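# Open printer door and remove build plate with print

## Task

Swing the 3-D printer's door fully open so that it stays open. Lift the build plate, the thin magnetic sheet on the heated bed, out with the printed part still attached. Set it down flat on the surface the printer rests on, away from both the printer and its door. At the end the printer must be in its original spot with its original heading. Nearby objects must be at their original spots and orientation, though a slight nudge that leaves one close by is acceptable. Nothing may count as done if it only stays that way because the robot holds it. Release everything and pull the grippers away at the end.

## Robot and tools

Robot and frame. Two arms, left_arm and right_arm, each ending in a two-finger gripper. All poses use one shared scene frame. The origin sits on the table top midway between the arms, +z is up, +x points out across the table, and left_arm is on the +y side. The arm names do not match the left or right of any camera image. In the gripper's own axes the fingers point along +z and close along y. The reported position is the point between the finger pads, about 1 cm behind the tips.

Row layout. Every command is a row of 14 numbers, each in [-1, 1]. The first seven are for left_arm: dx, dy, dz, rx, ry, rz, opening. The last seven are the same for right_arm. Send all 14 even when one arm should stay still.

dx to rz are offsets, not poses. They are expressed in that gripper's own axes. They are counted from the gripper pose printed in the most recent result that showed it. Before any such result exists, and for a second or later call in the same reply, they are counted from where the gripper is when the action begins. A value of 1.0 equals 0.6 m of travel or 180 degrees of turn. rx, ry, rz together form one rotation vector. Several rows in one action are each measured from that same base, not from the row before. All zeros therefore means return to the base pose, not hold still. The opening value is absolute: +1 is fully open (0.094 m) and -1 is shut.

execute_actions. Argument "actions" is a list with at most one item, plus an optional "pictures" boolean. An empty list only fetches the current state. A motion item is {"rows": [...], "steps": n}: 1 to 15 rows and at most 15 steps of 1/30 s, default 15. One row is applied per step and the last row repeats. A wait item is {"steps": n} with n up to 300, counted from the previous result, and your thinking time is included. A refused call does nothing.

move. "target" is one 14-number row laid out and referenced exactly as above. "speed" is the path's top speed in m/s, 0.002 to 0.5, default 0.25, and turning is capped at twice that in rad/s. Each gripper follows a straight path toward its target, and both paths end together after 0.5 to 10 s. Paths cut off at 10 s stop short. The gripper opening is sent when the move starts. Paths ignore obstacles and the other arm. Grippers may lag, wander or overshoot the speed, especially with the arm near full stretch. Faster contact hits harder, and aiming farther past a contact pushes harder. The result adds a "move:" line giving the ending (done, off_target, moving, held, fault) and the limits that acted. limits=paced means the sent pose was clipped. limits=held means some steps were blocked, after which the arm can surge quickly. It also gives each gripper's remaining distance to its target.

wait takes "seconds" from 0 to 10 and sends nothing new. zoom_image takes "camera" and "region" [x0, y0, x1, y1] in pixels from the top-left corner, at most 504 by 504. Cameras are cam_head_left, cam_head_right, cam_high and cam_low at 504x504, and cam_left_wrist and cam_right_wrist at 616x616. show_instructions shows the scene's reference pages. finished_scene takes "scene", the scene number, and ends it for good.

Reading results. The state line gives each gripper's position in metres and its orientation as a wxyz quaternion. The printed position can be off, more so at long reach. "Hand target" is the pose the controller is currently driving toward. A "pose unreachable" line and HELD marks show steps the clearance check altered or blocked. A FAULT line means an arm stopped. grip_measured is the finger opening on the command scale, and the last joint value is the opening in metres; each may be off by about 1 mm. Joint ranges in rad: waist -2.880 to 2.880, shoulder 0.000 to 3.142, elbow 0.000 to 3.019, wrist pitch -1.693 to 1.571, wrist yaw -1.571 to 1.571, wrist roll -2.094 to 2.094.

Control behaviour. Each step, the commanded pose is clipped to within 70 mm and 16 degrees of the measured pose. Position wins over orientation when both cannot be met. Far targets may need several actions, so check the result and send the remainder. Arms usually settle a centimetre or more low. To hold an arm in place, send the offset back to its desired pose in the first call of a reply and zeros afterwards, raising the aim if it still sags. No command is sent while you think, but fingers keep moving.

Gripping. To hold something, command an opening about 0.03 below grip_measured; a smaller gap grips more gently. Pad force is roughly 50 to 62 N. Parts thinner than about 2 mm, such as the build plate, get noticeably less grip. Expect occasional tugs on held parts or pushes on loose ones.

Avoid: dropping or slamming the plate, knocking anything off the table, shifting or turning the printer, toppling nearby objects, hard pushes, and letting the arms strike or squeeze each other. Holding loads heats motors. A MOTOR HOT line appears at 85 °C, and at 100 °C that arm goes limp and falls. At the end, release and move both grippers clear.

Each tool is called after "Call:" by a JSON object that holds its "api" and its "payload".

Reference images:

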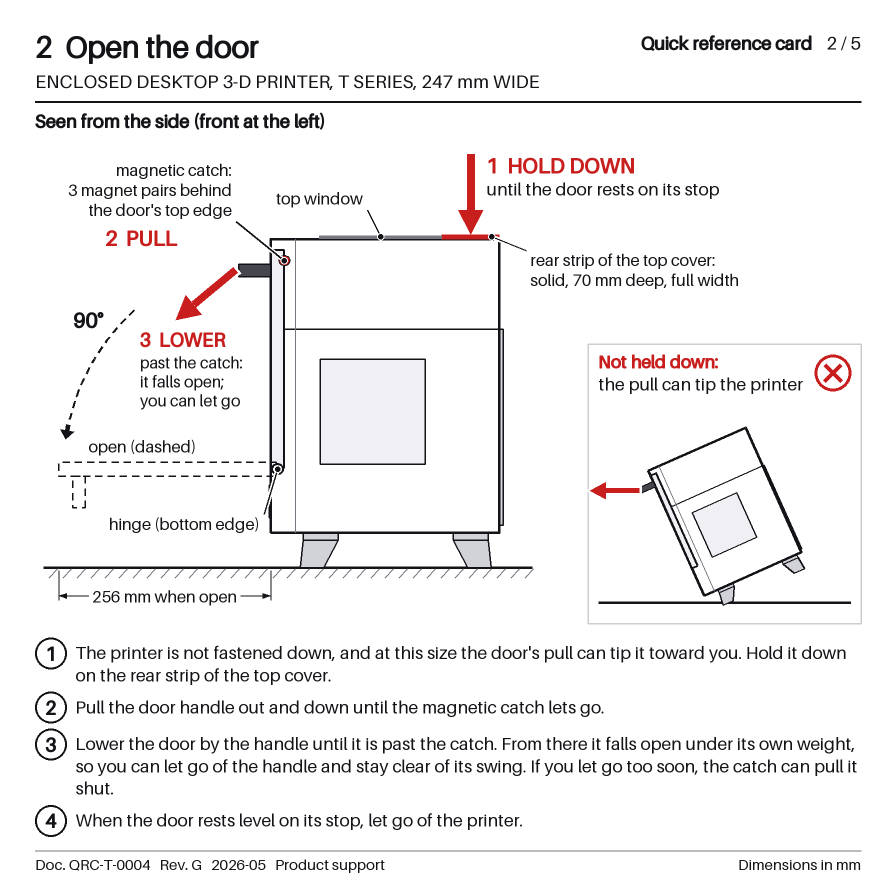

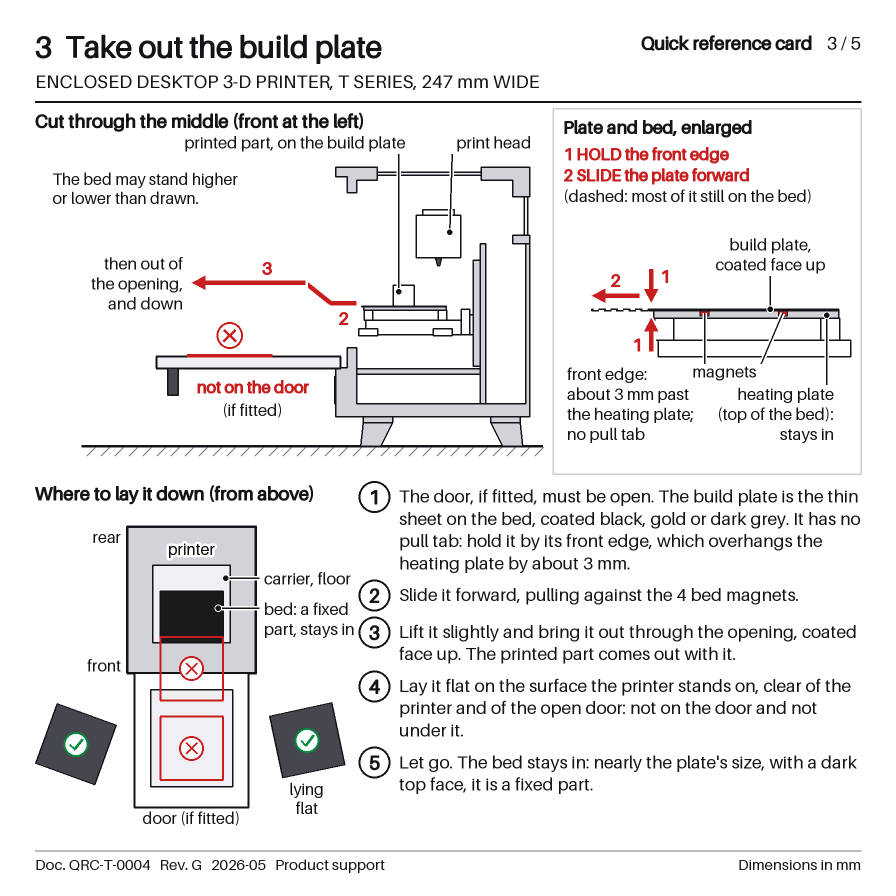

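## Session

Call:
{"api": "execute_actions", "payload": {"actions": []}}

Scene clock: 0.00 s of 4500.00 s.
left_arm: end_effector_position=(+0.5135, +0.2984, +0.5106) grip_measured=+1.000 end_effector_quat_wxyz=(+0.720, -0.000, +0.694, +0.002) | right_arm: end_effector_position=(+0.5193, -0.2987, +0.5056) grip_measured=+1.000 end_effector_quat_wxyz=(+0.717, +0.002, +0.697, -0.002)
Joint positions: left_arm=[-0.005  1.032  1.061  0.008 -0.009  0.004  0.094] | right_arm=[ 0.008  1.048  1.064  0.011  0.013 -0.001  0.094]
Joint velocities: left_arm=[-0.005  0.005 -0.002  0.007 -0.022  0.037  0.   ] | right_arm=[-0.015  0.005  0.007 -0.002  0.007  0.007  0.   ]
Hand target (left_arm): +0.512, +0.298, +0.532; +0.733, -0.000, +0.680, +0.002
Hand target (right_arm): +0.519, -0.299, +0.523; +0.727, +0.002, +0.687, -0.002

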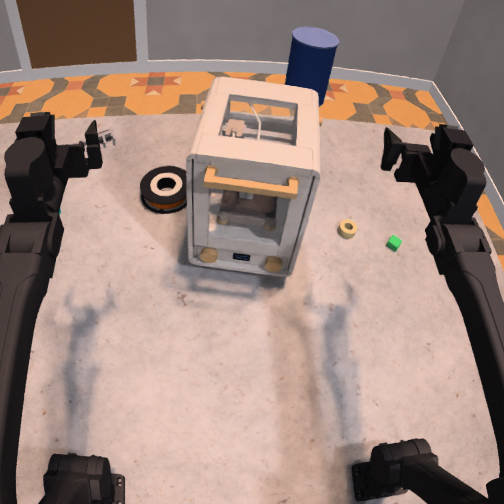

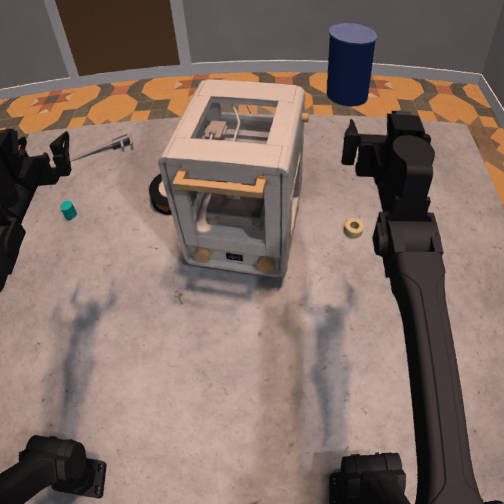

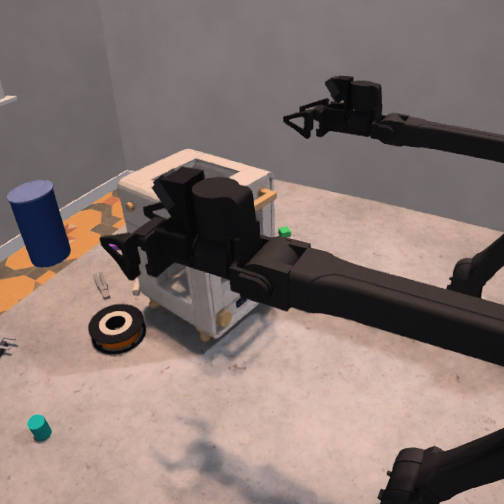

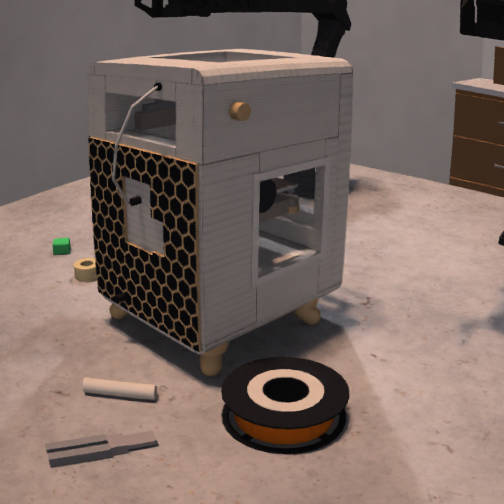

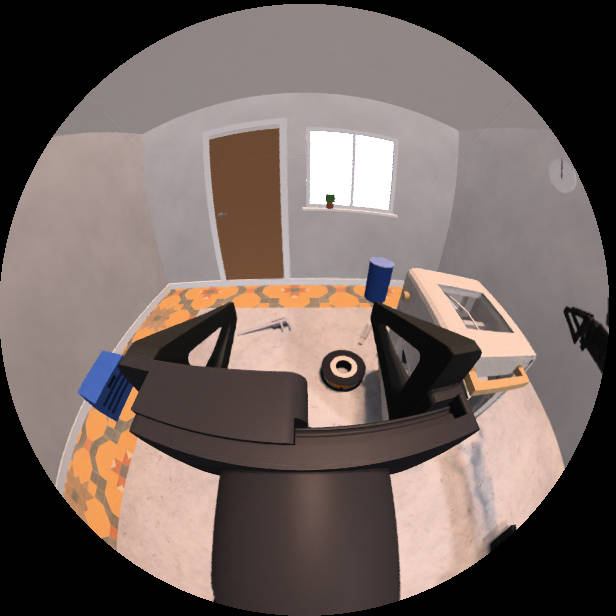

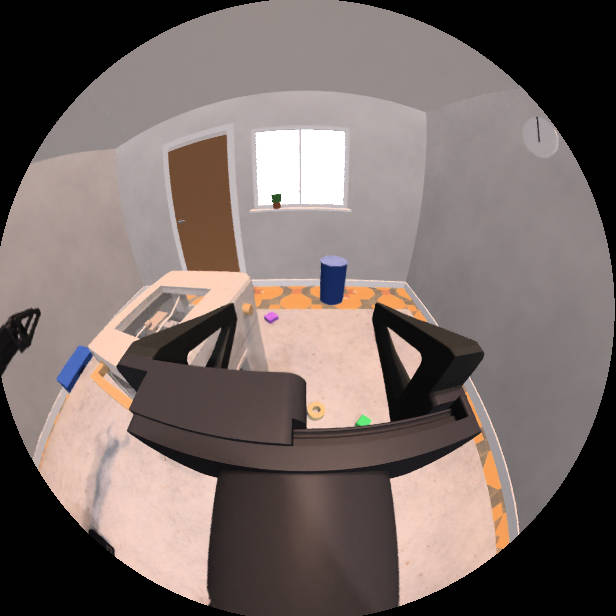

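Call:
{"api": "move", "payload": {"target": [0.25,-0.42,-0.3,0,0,0.5,1,0.03,0.38,0.33,0,0.45,0,-1]}}

Scene clock: 4.33 s of 4500.00 s.
left_arm: end_effector_position=(+0.3379, +0.0516, +0.3540) grip_measured=+1.000 end_effector_quat_wxyz=(+0.508, +0.488, +0.507, +0.497) | right_arm: end_effector_position=(+0.7120, -0.0748, +0.4689) grip_measured=-0.978 end_effector_quat_wxyz=(+0.354, -0.019, +0.933, +0.060)
Joint positions: left_arm=[-0.983  0.98   0.627  0.371 -0.991  1.558  0.094] | right_arm=[ 0.328  2.181  2.894 -1.555  0.092  0.252  0.001]
Joint velocities: left_arm=[ 0.005 -0.005  0.012 -0.007  0.022  0.022  0.   ] | right_arm=[-0.024 -0.005 -0.022 -0.007  0.022 -0.037 -0.001]
Hand target (left_arm): +0.337, +0.049, +0.357; +0.511, +0.487, +0.503, +0.499
Hand target (right_arm): +0.715, -0.070, +0.483; +0.374, -0.015, +0.924, +0.072
Off the commanded pose (left_arm): 0.006 m, 2 deg.
Off the commanded pose (right_arm): 0.025 m, 32 deg; orientation clipped at the last step of the last action.
elbow stopped short (right arm): the move would have taken joint 3 (elbow) straighter than the controller allows; a more bent joint 3 avoids this.
move: off_target (right_arm); limits=paced

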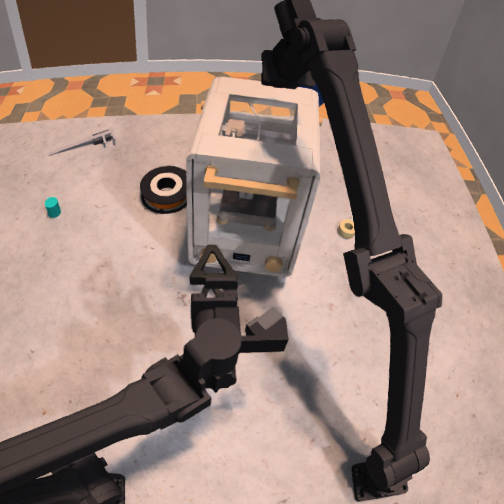

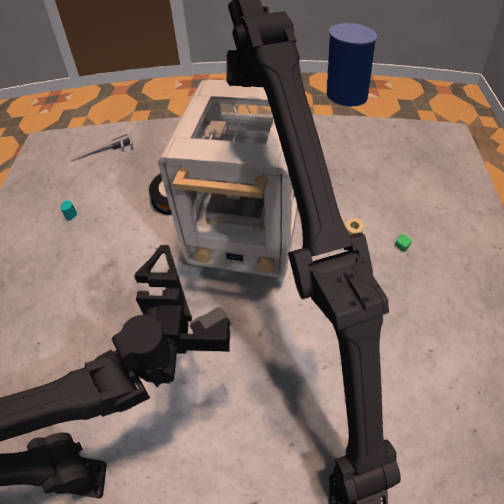

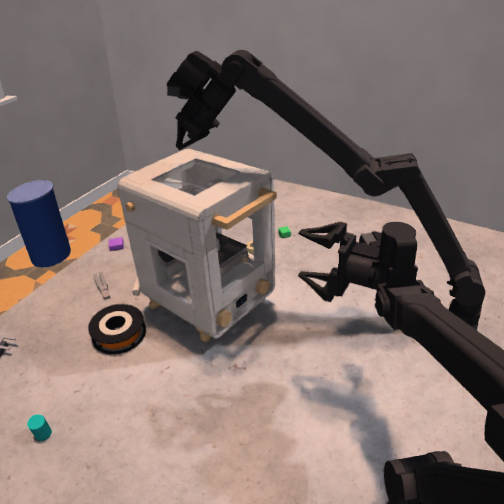

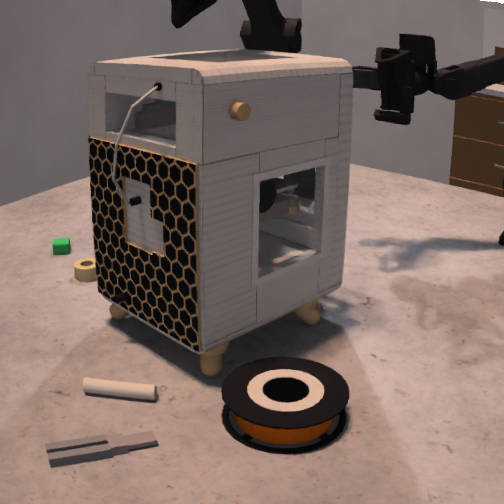

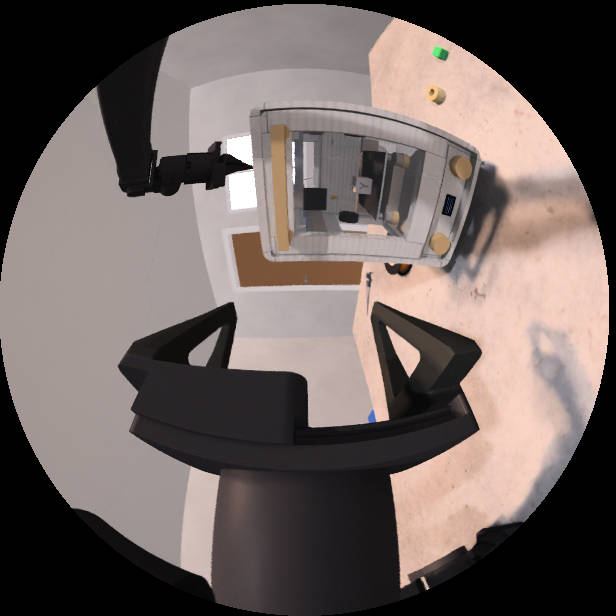

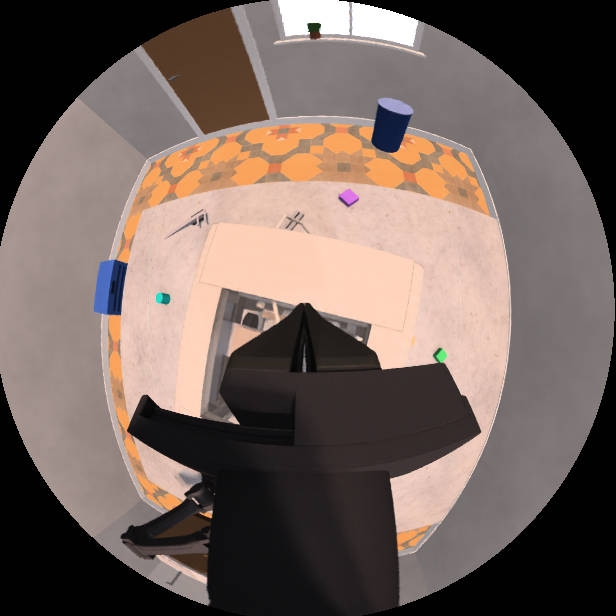

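Call:
{"api": "move", "payload": {"target": [-0.05,0.03,0.17,0,0,0,1,-0.03,0,0.1,0,0,0,-1], "speed": 0.1}}

Scene clock: 6.27 s of 4500.00 s.
left_arm: end_effector_position=(+0.4289, +0.0258, +0.3430) grip_measured=+1.000 end_effector_quat_wxyz=(+0.487, +0.513, +0.502, +0.498) | right_arm: end_effector_position=(+0.7530, -0.0623, +0.4283) grip_measured=-0.978 end_effector_quat_wxyz=(+0.364, -0.020, +0.929, +0.065)
Joint positions: left_arm=[-0.817  1.216  0.791  0.382 -0.817  1.562  0.094] | right_arm=[ 0.325  2.259  2.897 -1.455  0.086  0.248  0.001]
Joint velocities: left_arm=[-0.005 -0.005  0.017 -0.022  0.022 -0.037  0.   ] | right_arm=[-0.024 -0.005 -0.002  0.017 -0.037 -0.037 -0.   ]
Hand target (left_arm): +0.438, +0.023, +0.373; +0.508, +0.488, +0.504, +0.500
Hand target (right_arm): +0.762, -0.068, +0.435; +0.381, -0.020, +0.922, +0.068
Off the commanded pose (left_arm): 0.033 m, 4 deg.
Off the commanded pose (right_arm): 0.015 m, 1 deg.
elbow stopped short (right arm): the move would have taken joint 3 (elbow) straighter than the controller allows; a more bent joint 3 avoids this.
move: off_target (left_arm, right_arm)

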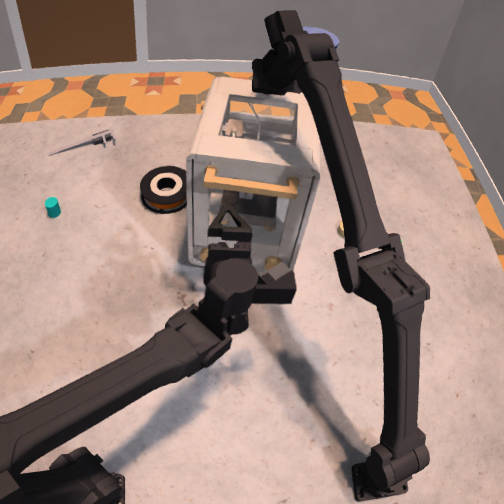

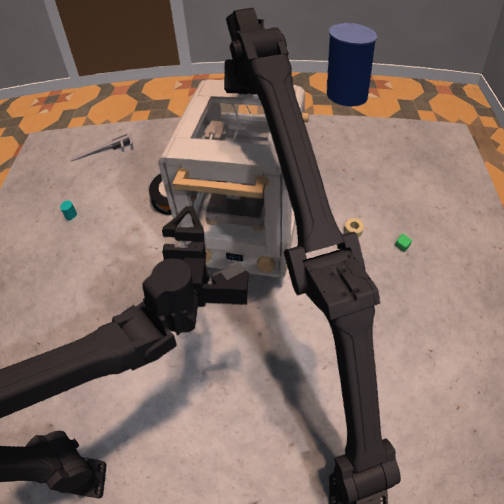

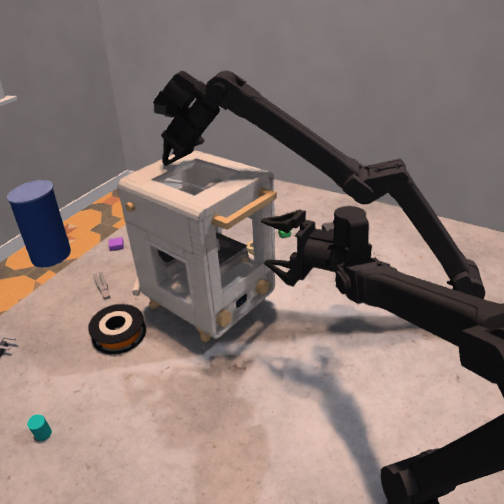

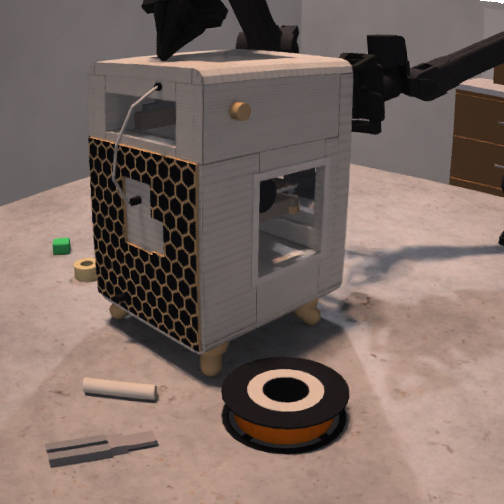

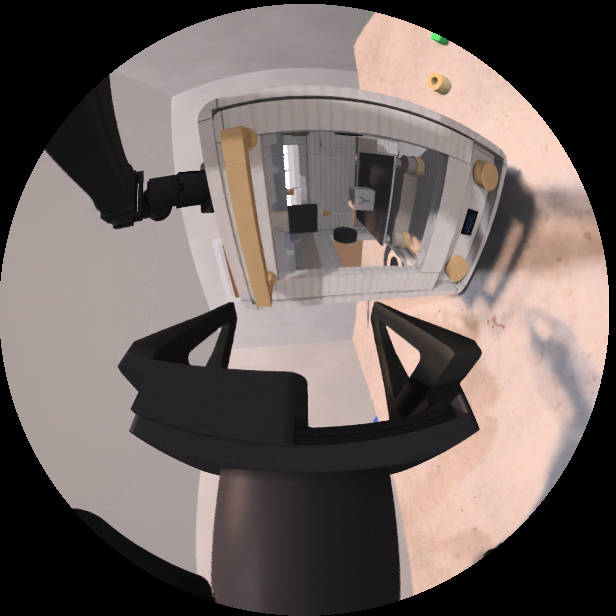

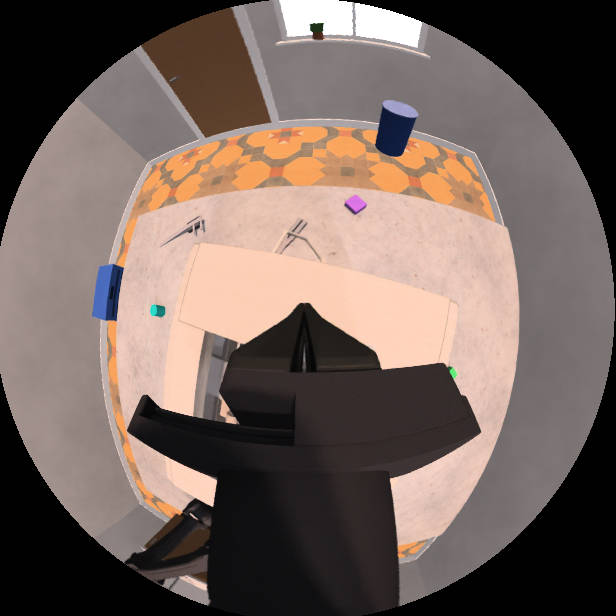

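Call:
{"api": "move", "payload": {"target": [-0.03,0.1,0.05,0,0,0,1,0.045,0,0.05,0,0,0,-1], "speed": 0.06}}

Scene clock: 8.33 s of 4500.00 s.
left_arm: end_effector_position=(+0.4492, +0.0081, +0.3791) grip_measured=+1.000 end_effector_quat_wxyz=(+0.479, +0.526, +0.499, +0.495) | right_arm: end_effector_position=(+0.7510, -0.0631, +0.4274) grip_measured=-0.978 end_effector_quat_wxyz=(+0.394, -0.018, +0.916, +0.075)
Joint positions: left_arm=[-0.807  1.243  0.93   0.24  -0.796  1.562  0.094] | right_arm=[ 0.325  2.069  2.512 -1.191  0.087  0.248  0.001]
Joint velocities: left_arm=[-0.005 -0.005 -0.012 -0.002 -0.007 -0.051  0.   ] | right_arm=[ 0.005 -0.015  0.012  0.007  0.051  0.037 -0.   ]
Hand target (left_arm): +0.460, +0.007, +0.401; +0.487, +0.513, +0.501, +0.499
Hand target (right_arm): +0.753, -0.058, +0.390; +0.364, -0.020, +0.929, +0.065
Off the commanded pose (left_arm): 0.025 m, 2 deg.
Off the commanded pose (right_arm): 0.040 m, 4 deg.
move: off_target (left_arm, right_arm)

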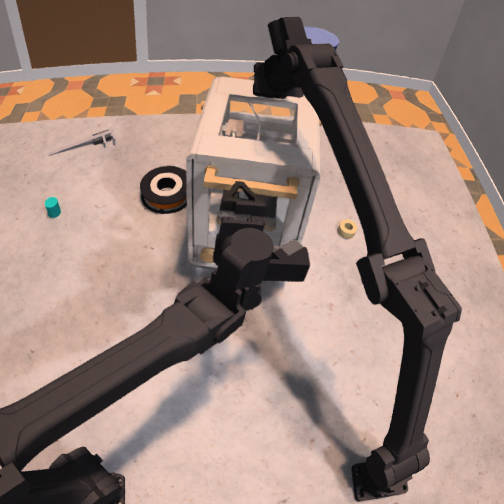

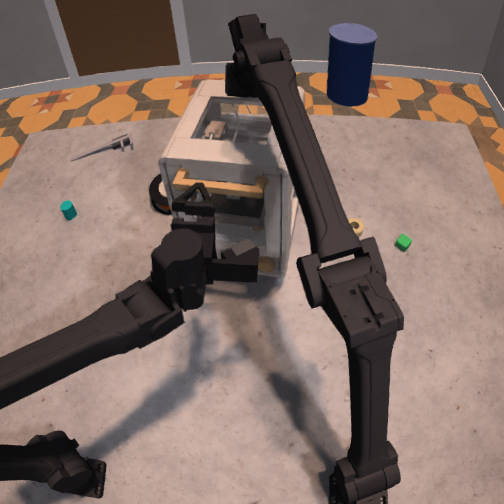

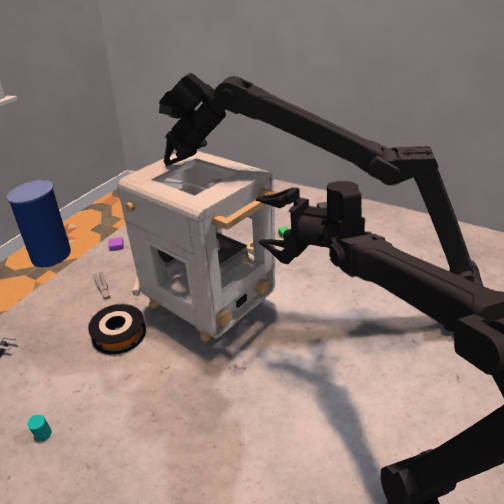

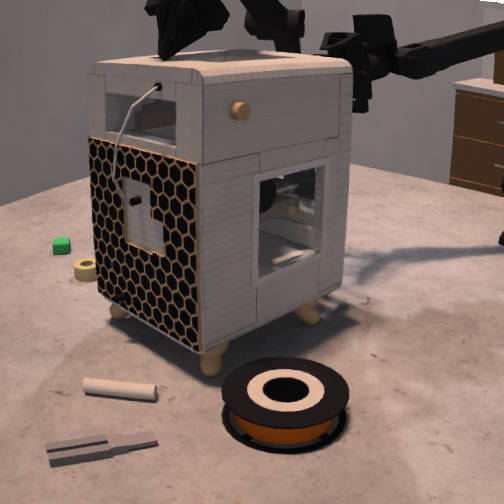

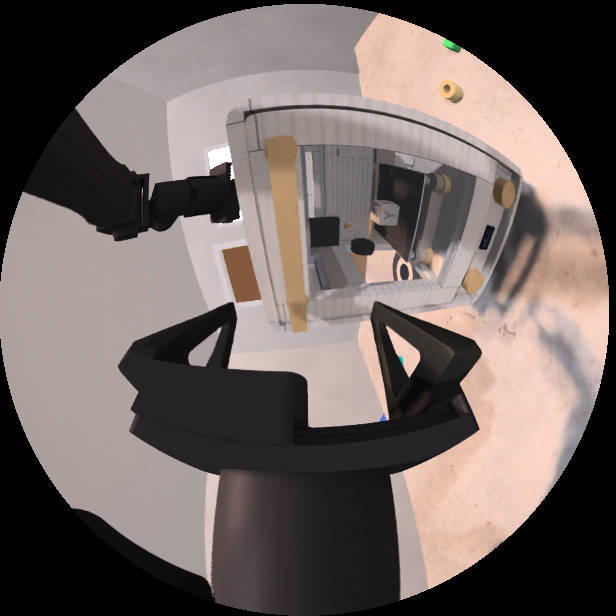

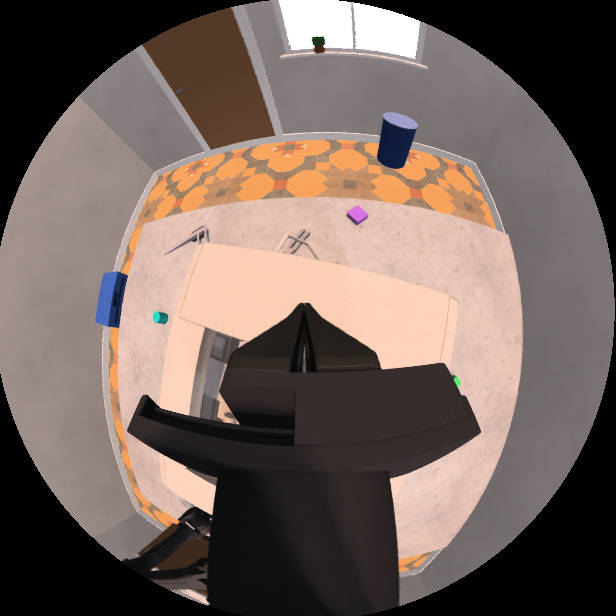

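Call:
{"api": "move", "payload": {"target": [-0.03,0.05,0.085,0,0,0,0.3,0.035,0,0.035,0,0,0,-1], "speed": 0.05}}

Scene clock: 10.40 s of 4500.00 s.
left_arm: end_effector_position=(+0.4896, -0.0103, +0.3806) grip_measured=+0.302 end_effector_quat_wxyz=(+0.470, +0.538, +0.498, +0.491) | right_arm: end_effector_position=(+0.7504, -0.0634, +0.4283) grip_measured=-0.978 end_effector_quat_wxyz=(+0.418, -0.016, +0.905, +0.082)
Joint positions: left_arm=[-0.767  1.347  1.045  0.2   -0.748  1.562  0.061] | right_arm=[ 0.325  2.005  2.381 -1.07   0.087  0.248  0.001]
Joint velocities: left_arm=[-0.005 -0.005 -0.007 -0.002 -0.022  0.022 -0.002] | right_arm=[-0.005 -0.005 -0.002 -0.007  0.007 -0.022 -0.   ]
Hand target (left_arm): +0.500, -0.011, +0.405; +0.479, +0.525, +0.498, +0.496
Hand target (right_arm): +0.751, -0.059, +0.399; +0.394, -0.018, +0.916, +0.075
Off the commanded pose (left_arm): 0.028 m, 2 deg.
Off the commanded pose (right_arm): 0.031 m, 3 deg.
move: off_target (left_arm, right_arm)

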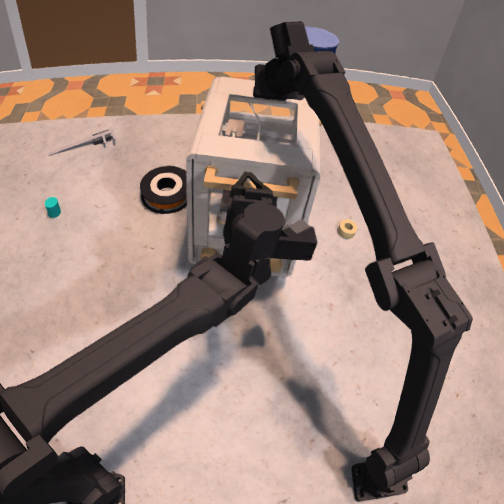

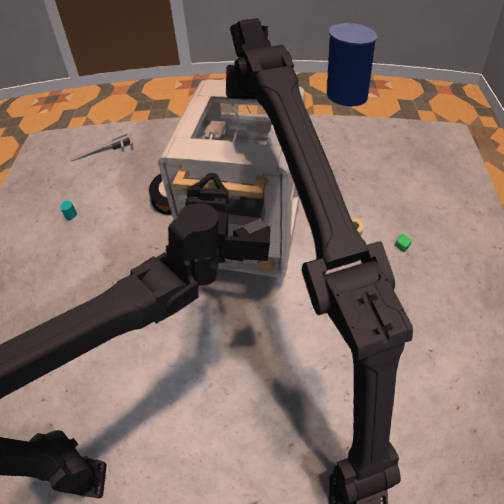

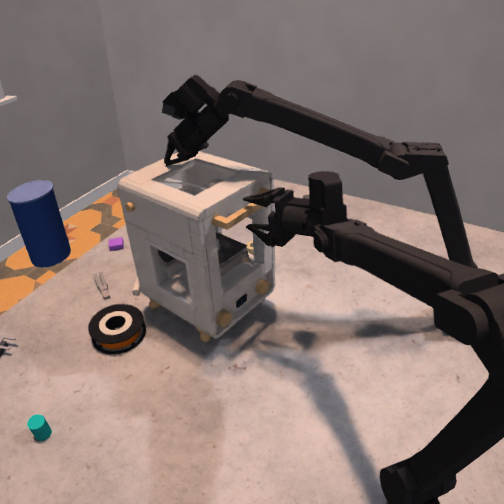

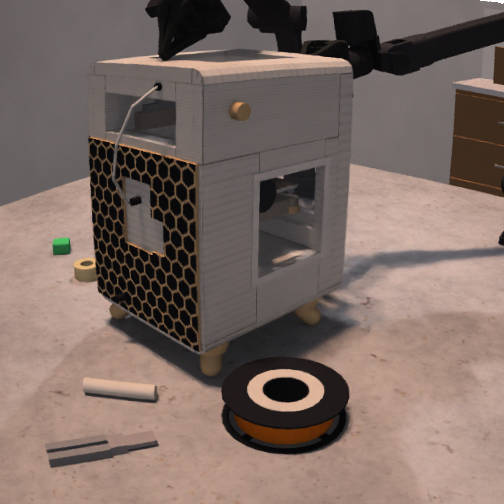

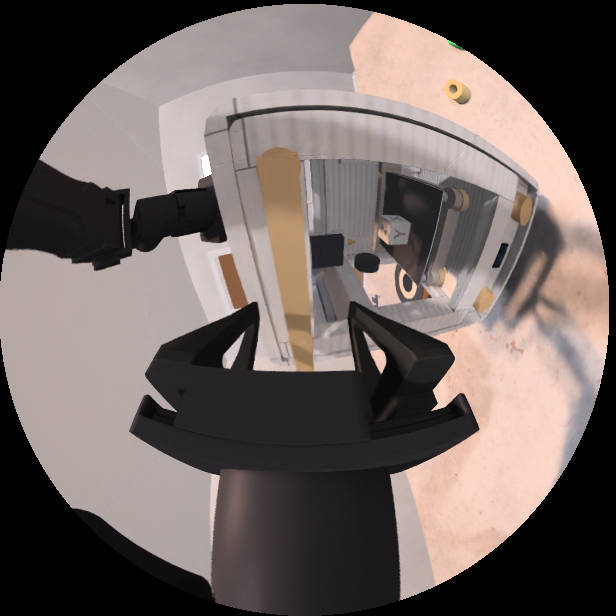

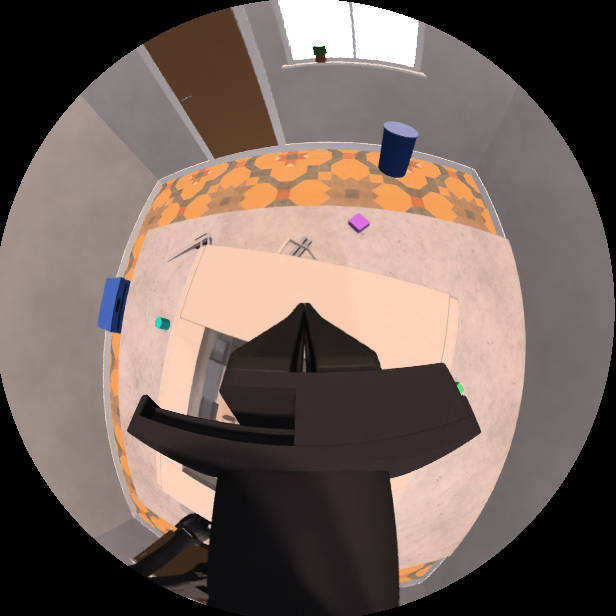

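Slightly further, then close.

Call:
{"api": "move", "payload": {"target": [0,0.055,0.05,0,0,0,0.3,0.035,0,0.035,0,0,0,-1], "speed": 0.05}}

Call:
{"api": "move", "payload": {"target": [0,0.04,0.015,0,0,0,-1,0.035,0,0.035,0,0,0,-1], "speed": 0.05}}

Scene clock: 12.10 s of 4500.00 s.
left_arm: end_effector_position=(+0.5088, -0.0114, +0.3880) grip_measured=+0.302 end_effector_quat_wxyz=(+0.463, +0.549, +0.497, +0.487) | right_arm: end_effector_position=(+0.7499, -0.0637, +0.4287) grip_measured=-0.978 end_effector_quat_wxyz=(+0.438, -0.015, +0.895, +0.088)
Joint positions: left_arm=[-0.737  1.374  1.107  0.139 -0.708  1.562  0.061] | right_arm=[ 0.325  1.96   2.285 -0.973  0.089  0.248  0.001]
Joint velocities: left_arm=[-0.015 -0.034 -0.002  0.027 -0.022 -0.037  0.001] | right_arm=[-0.015  0.005 -0.002  0.017 -0.051  0.037  0.   ]
Hand target (left_arm): +0.521, -0.012, +0.411; +0.470, +0.538, +0.497, +0.492
Hand target (right_arm): +0.752, -0.059, +0.400; +0.418, -0.016, +0.905, +0.082
Off the commanded pose (left_arm): 0.027 m, 2 deg.
Off the commanded pose (right_arm): 0.030 m, 3 deg.
move: off_target (left_arm, right_arm)

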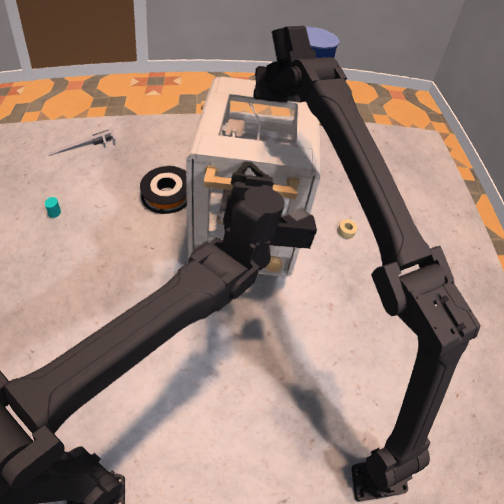

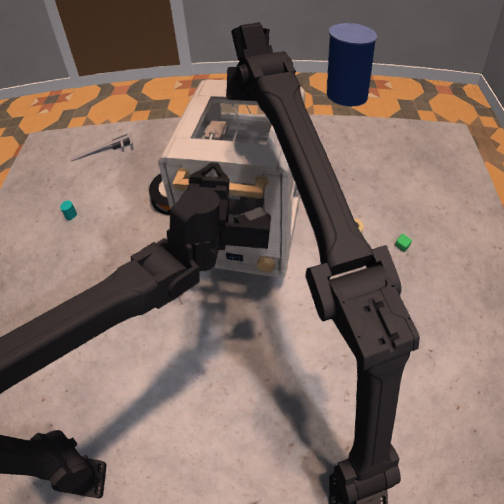

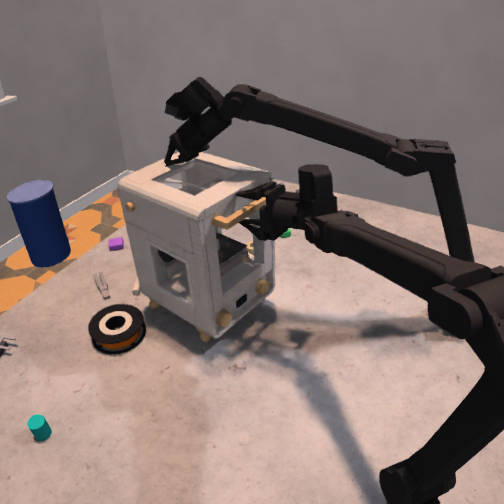

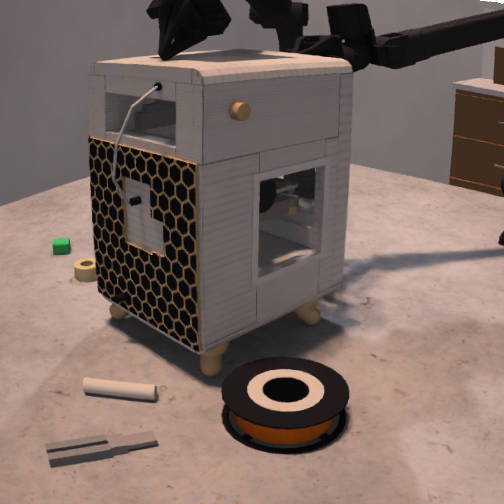

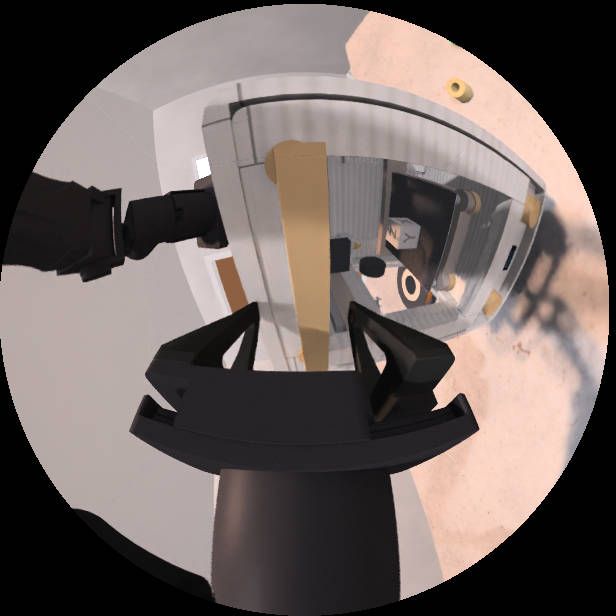

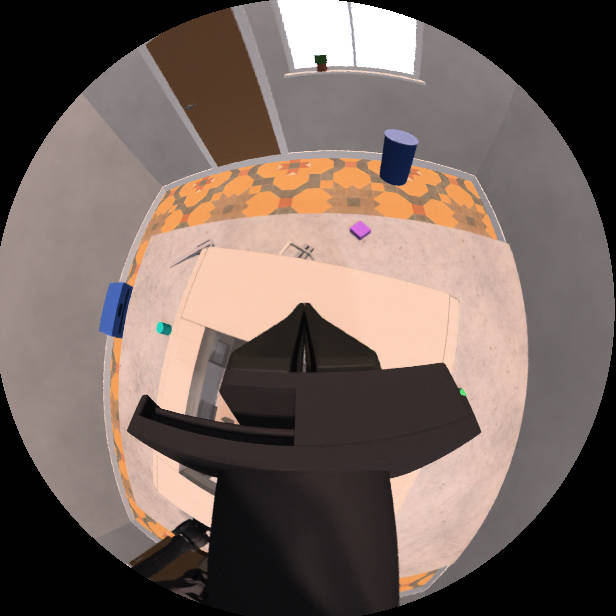

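Scene clock: 12.93 s of 4500.00 s.
left_arm: end_effector_position=(+0.5089, -0.0124, +0.3826) grip_measured=-0.669 end_effector_quat_wxyz=(+0.468, +0.545, +0.513, +0.470) | right_arm: end_effector_position=(+0.7498, -0.0639, +0.4289) grip_measured=-0.978 end_effector_quat_wxyz=(+0.456, -0.013, +0.885, +0.093)
Joint positions: left_arm=[-0.737  1.377  1.112  0.106 -0.703  1.499  0.016] | right_arm=[ 0.325  1.927  2.21  -0.889  0.089  0.248  0.001]
Joint velocities: left_arm=[ 0.005 -0.024 -0.002  0.012 -0.022  0.095  0.   ] | right_arm=[ 0.005  0.005 -0.002 -0.002 -0.022 -0.007  0.   ]
Hand target (left_arm): +0.519, -0.012, +0.411; +0.464, +0.548, +0.497, +0.487
Hand target (right_arm): +0.752, -0.059, +0.400; +0.438, -0.015, +0.895, +0.088
Off the commanded pose (left_arm): 0.030 m, 3 deg.
Off the commanded pose (right_arm): 0.030 m, 2 deg.
move: off_target (left_arm, right_arm)

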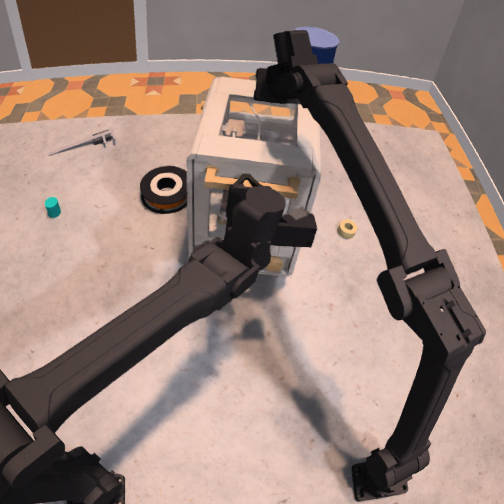

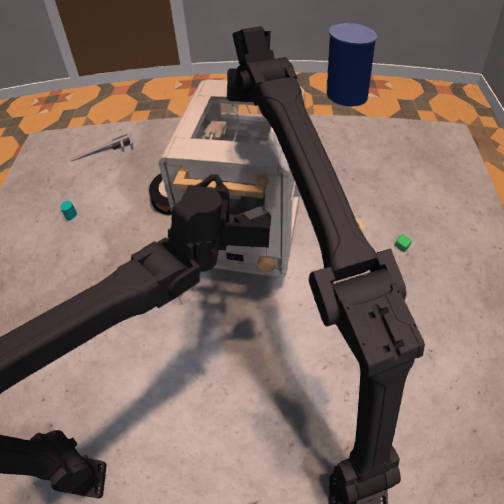

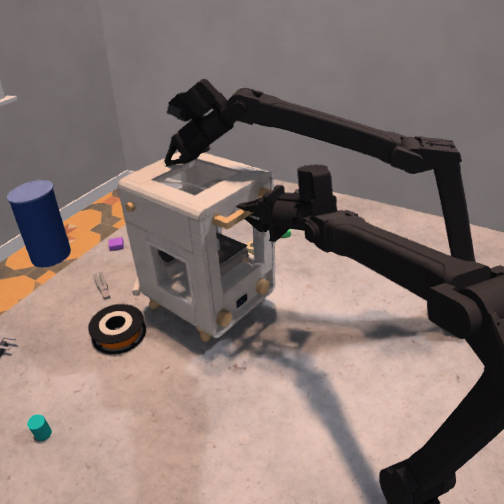

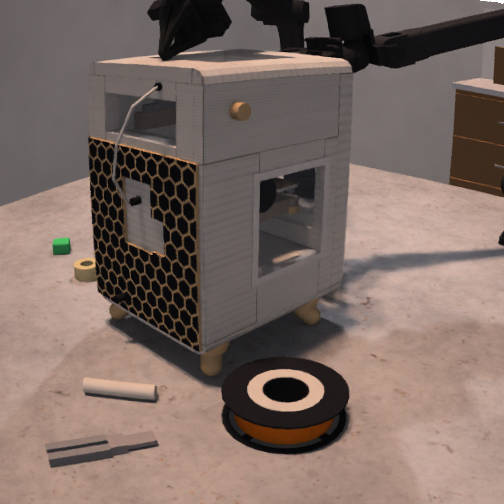

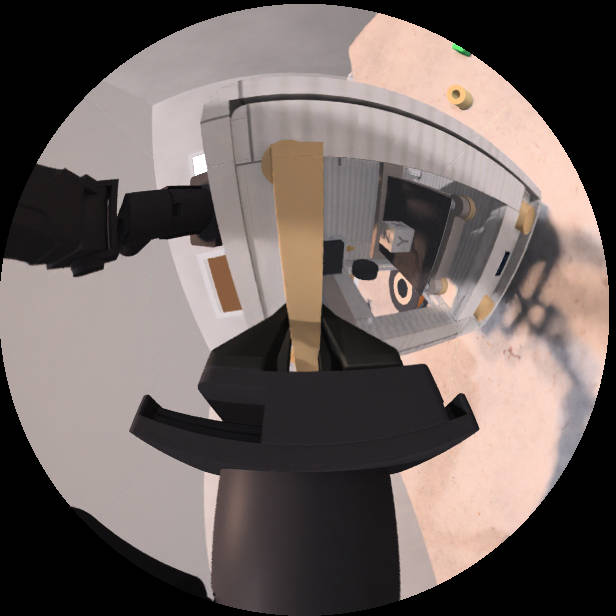

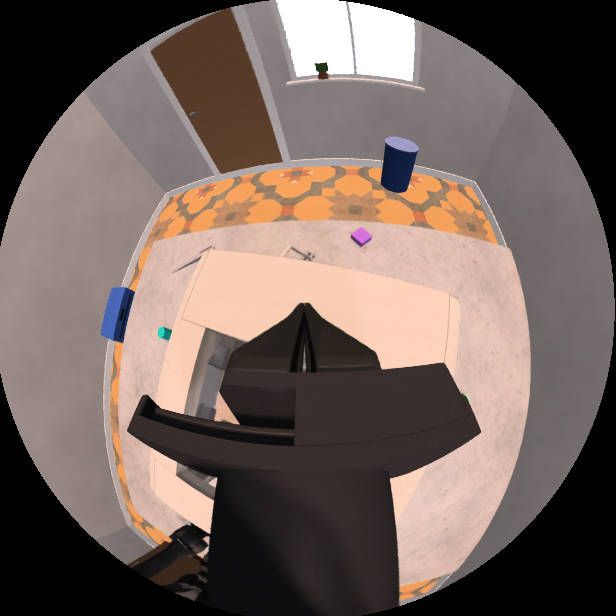

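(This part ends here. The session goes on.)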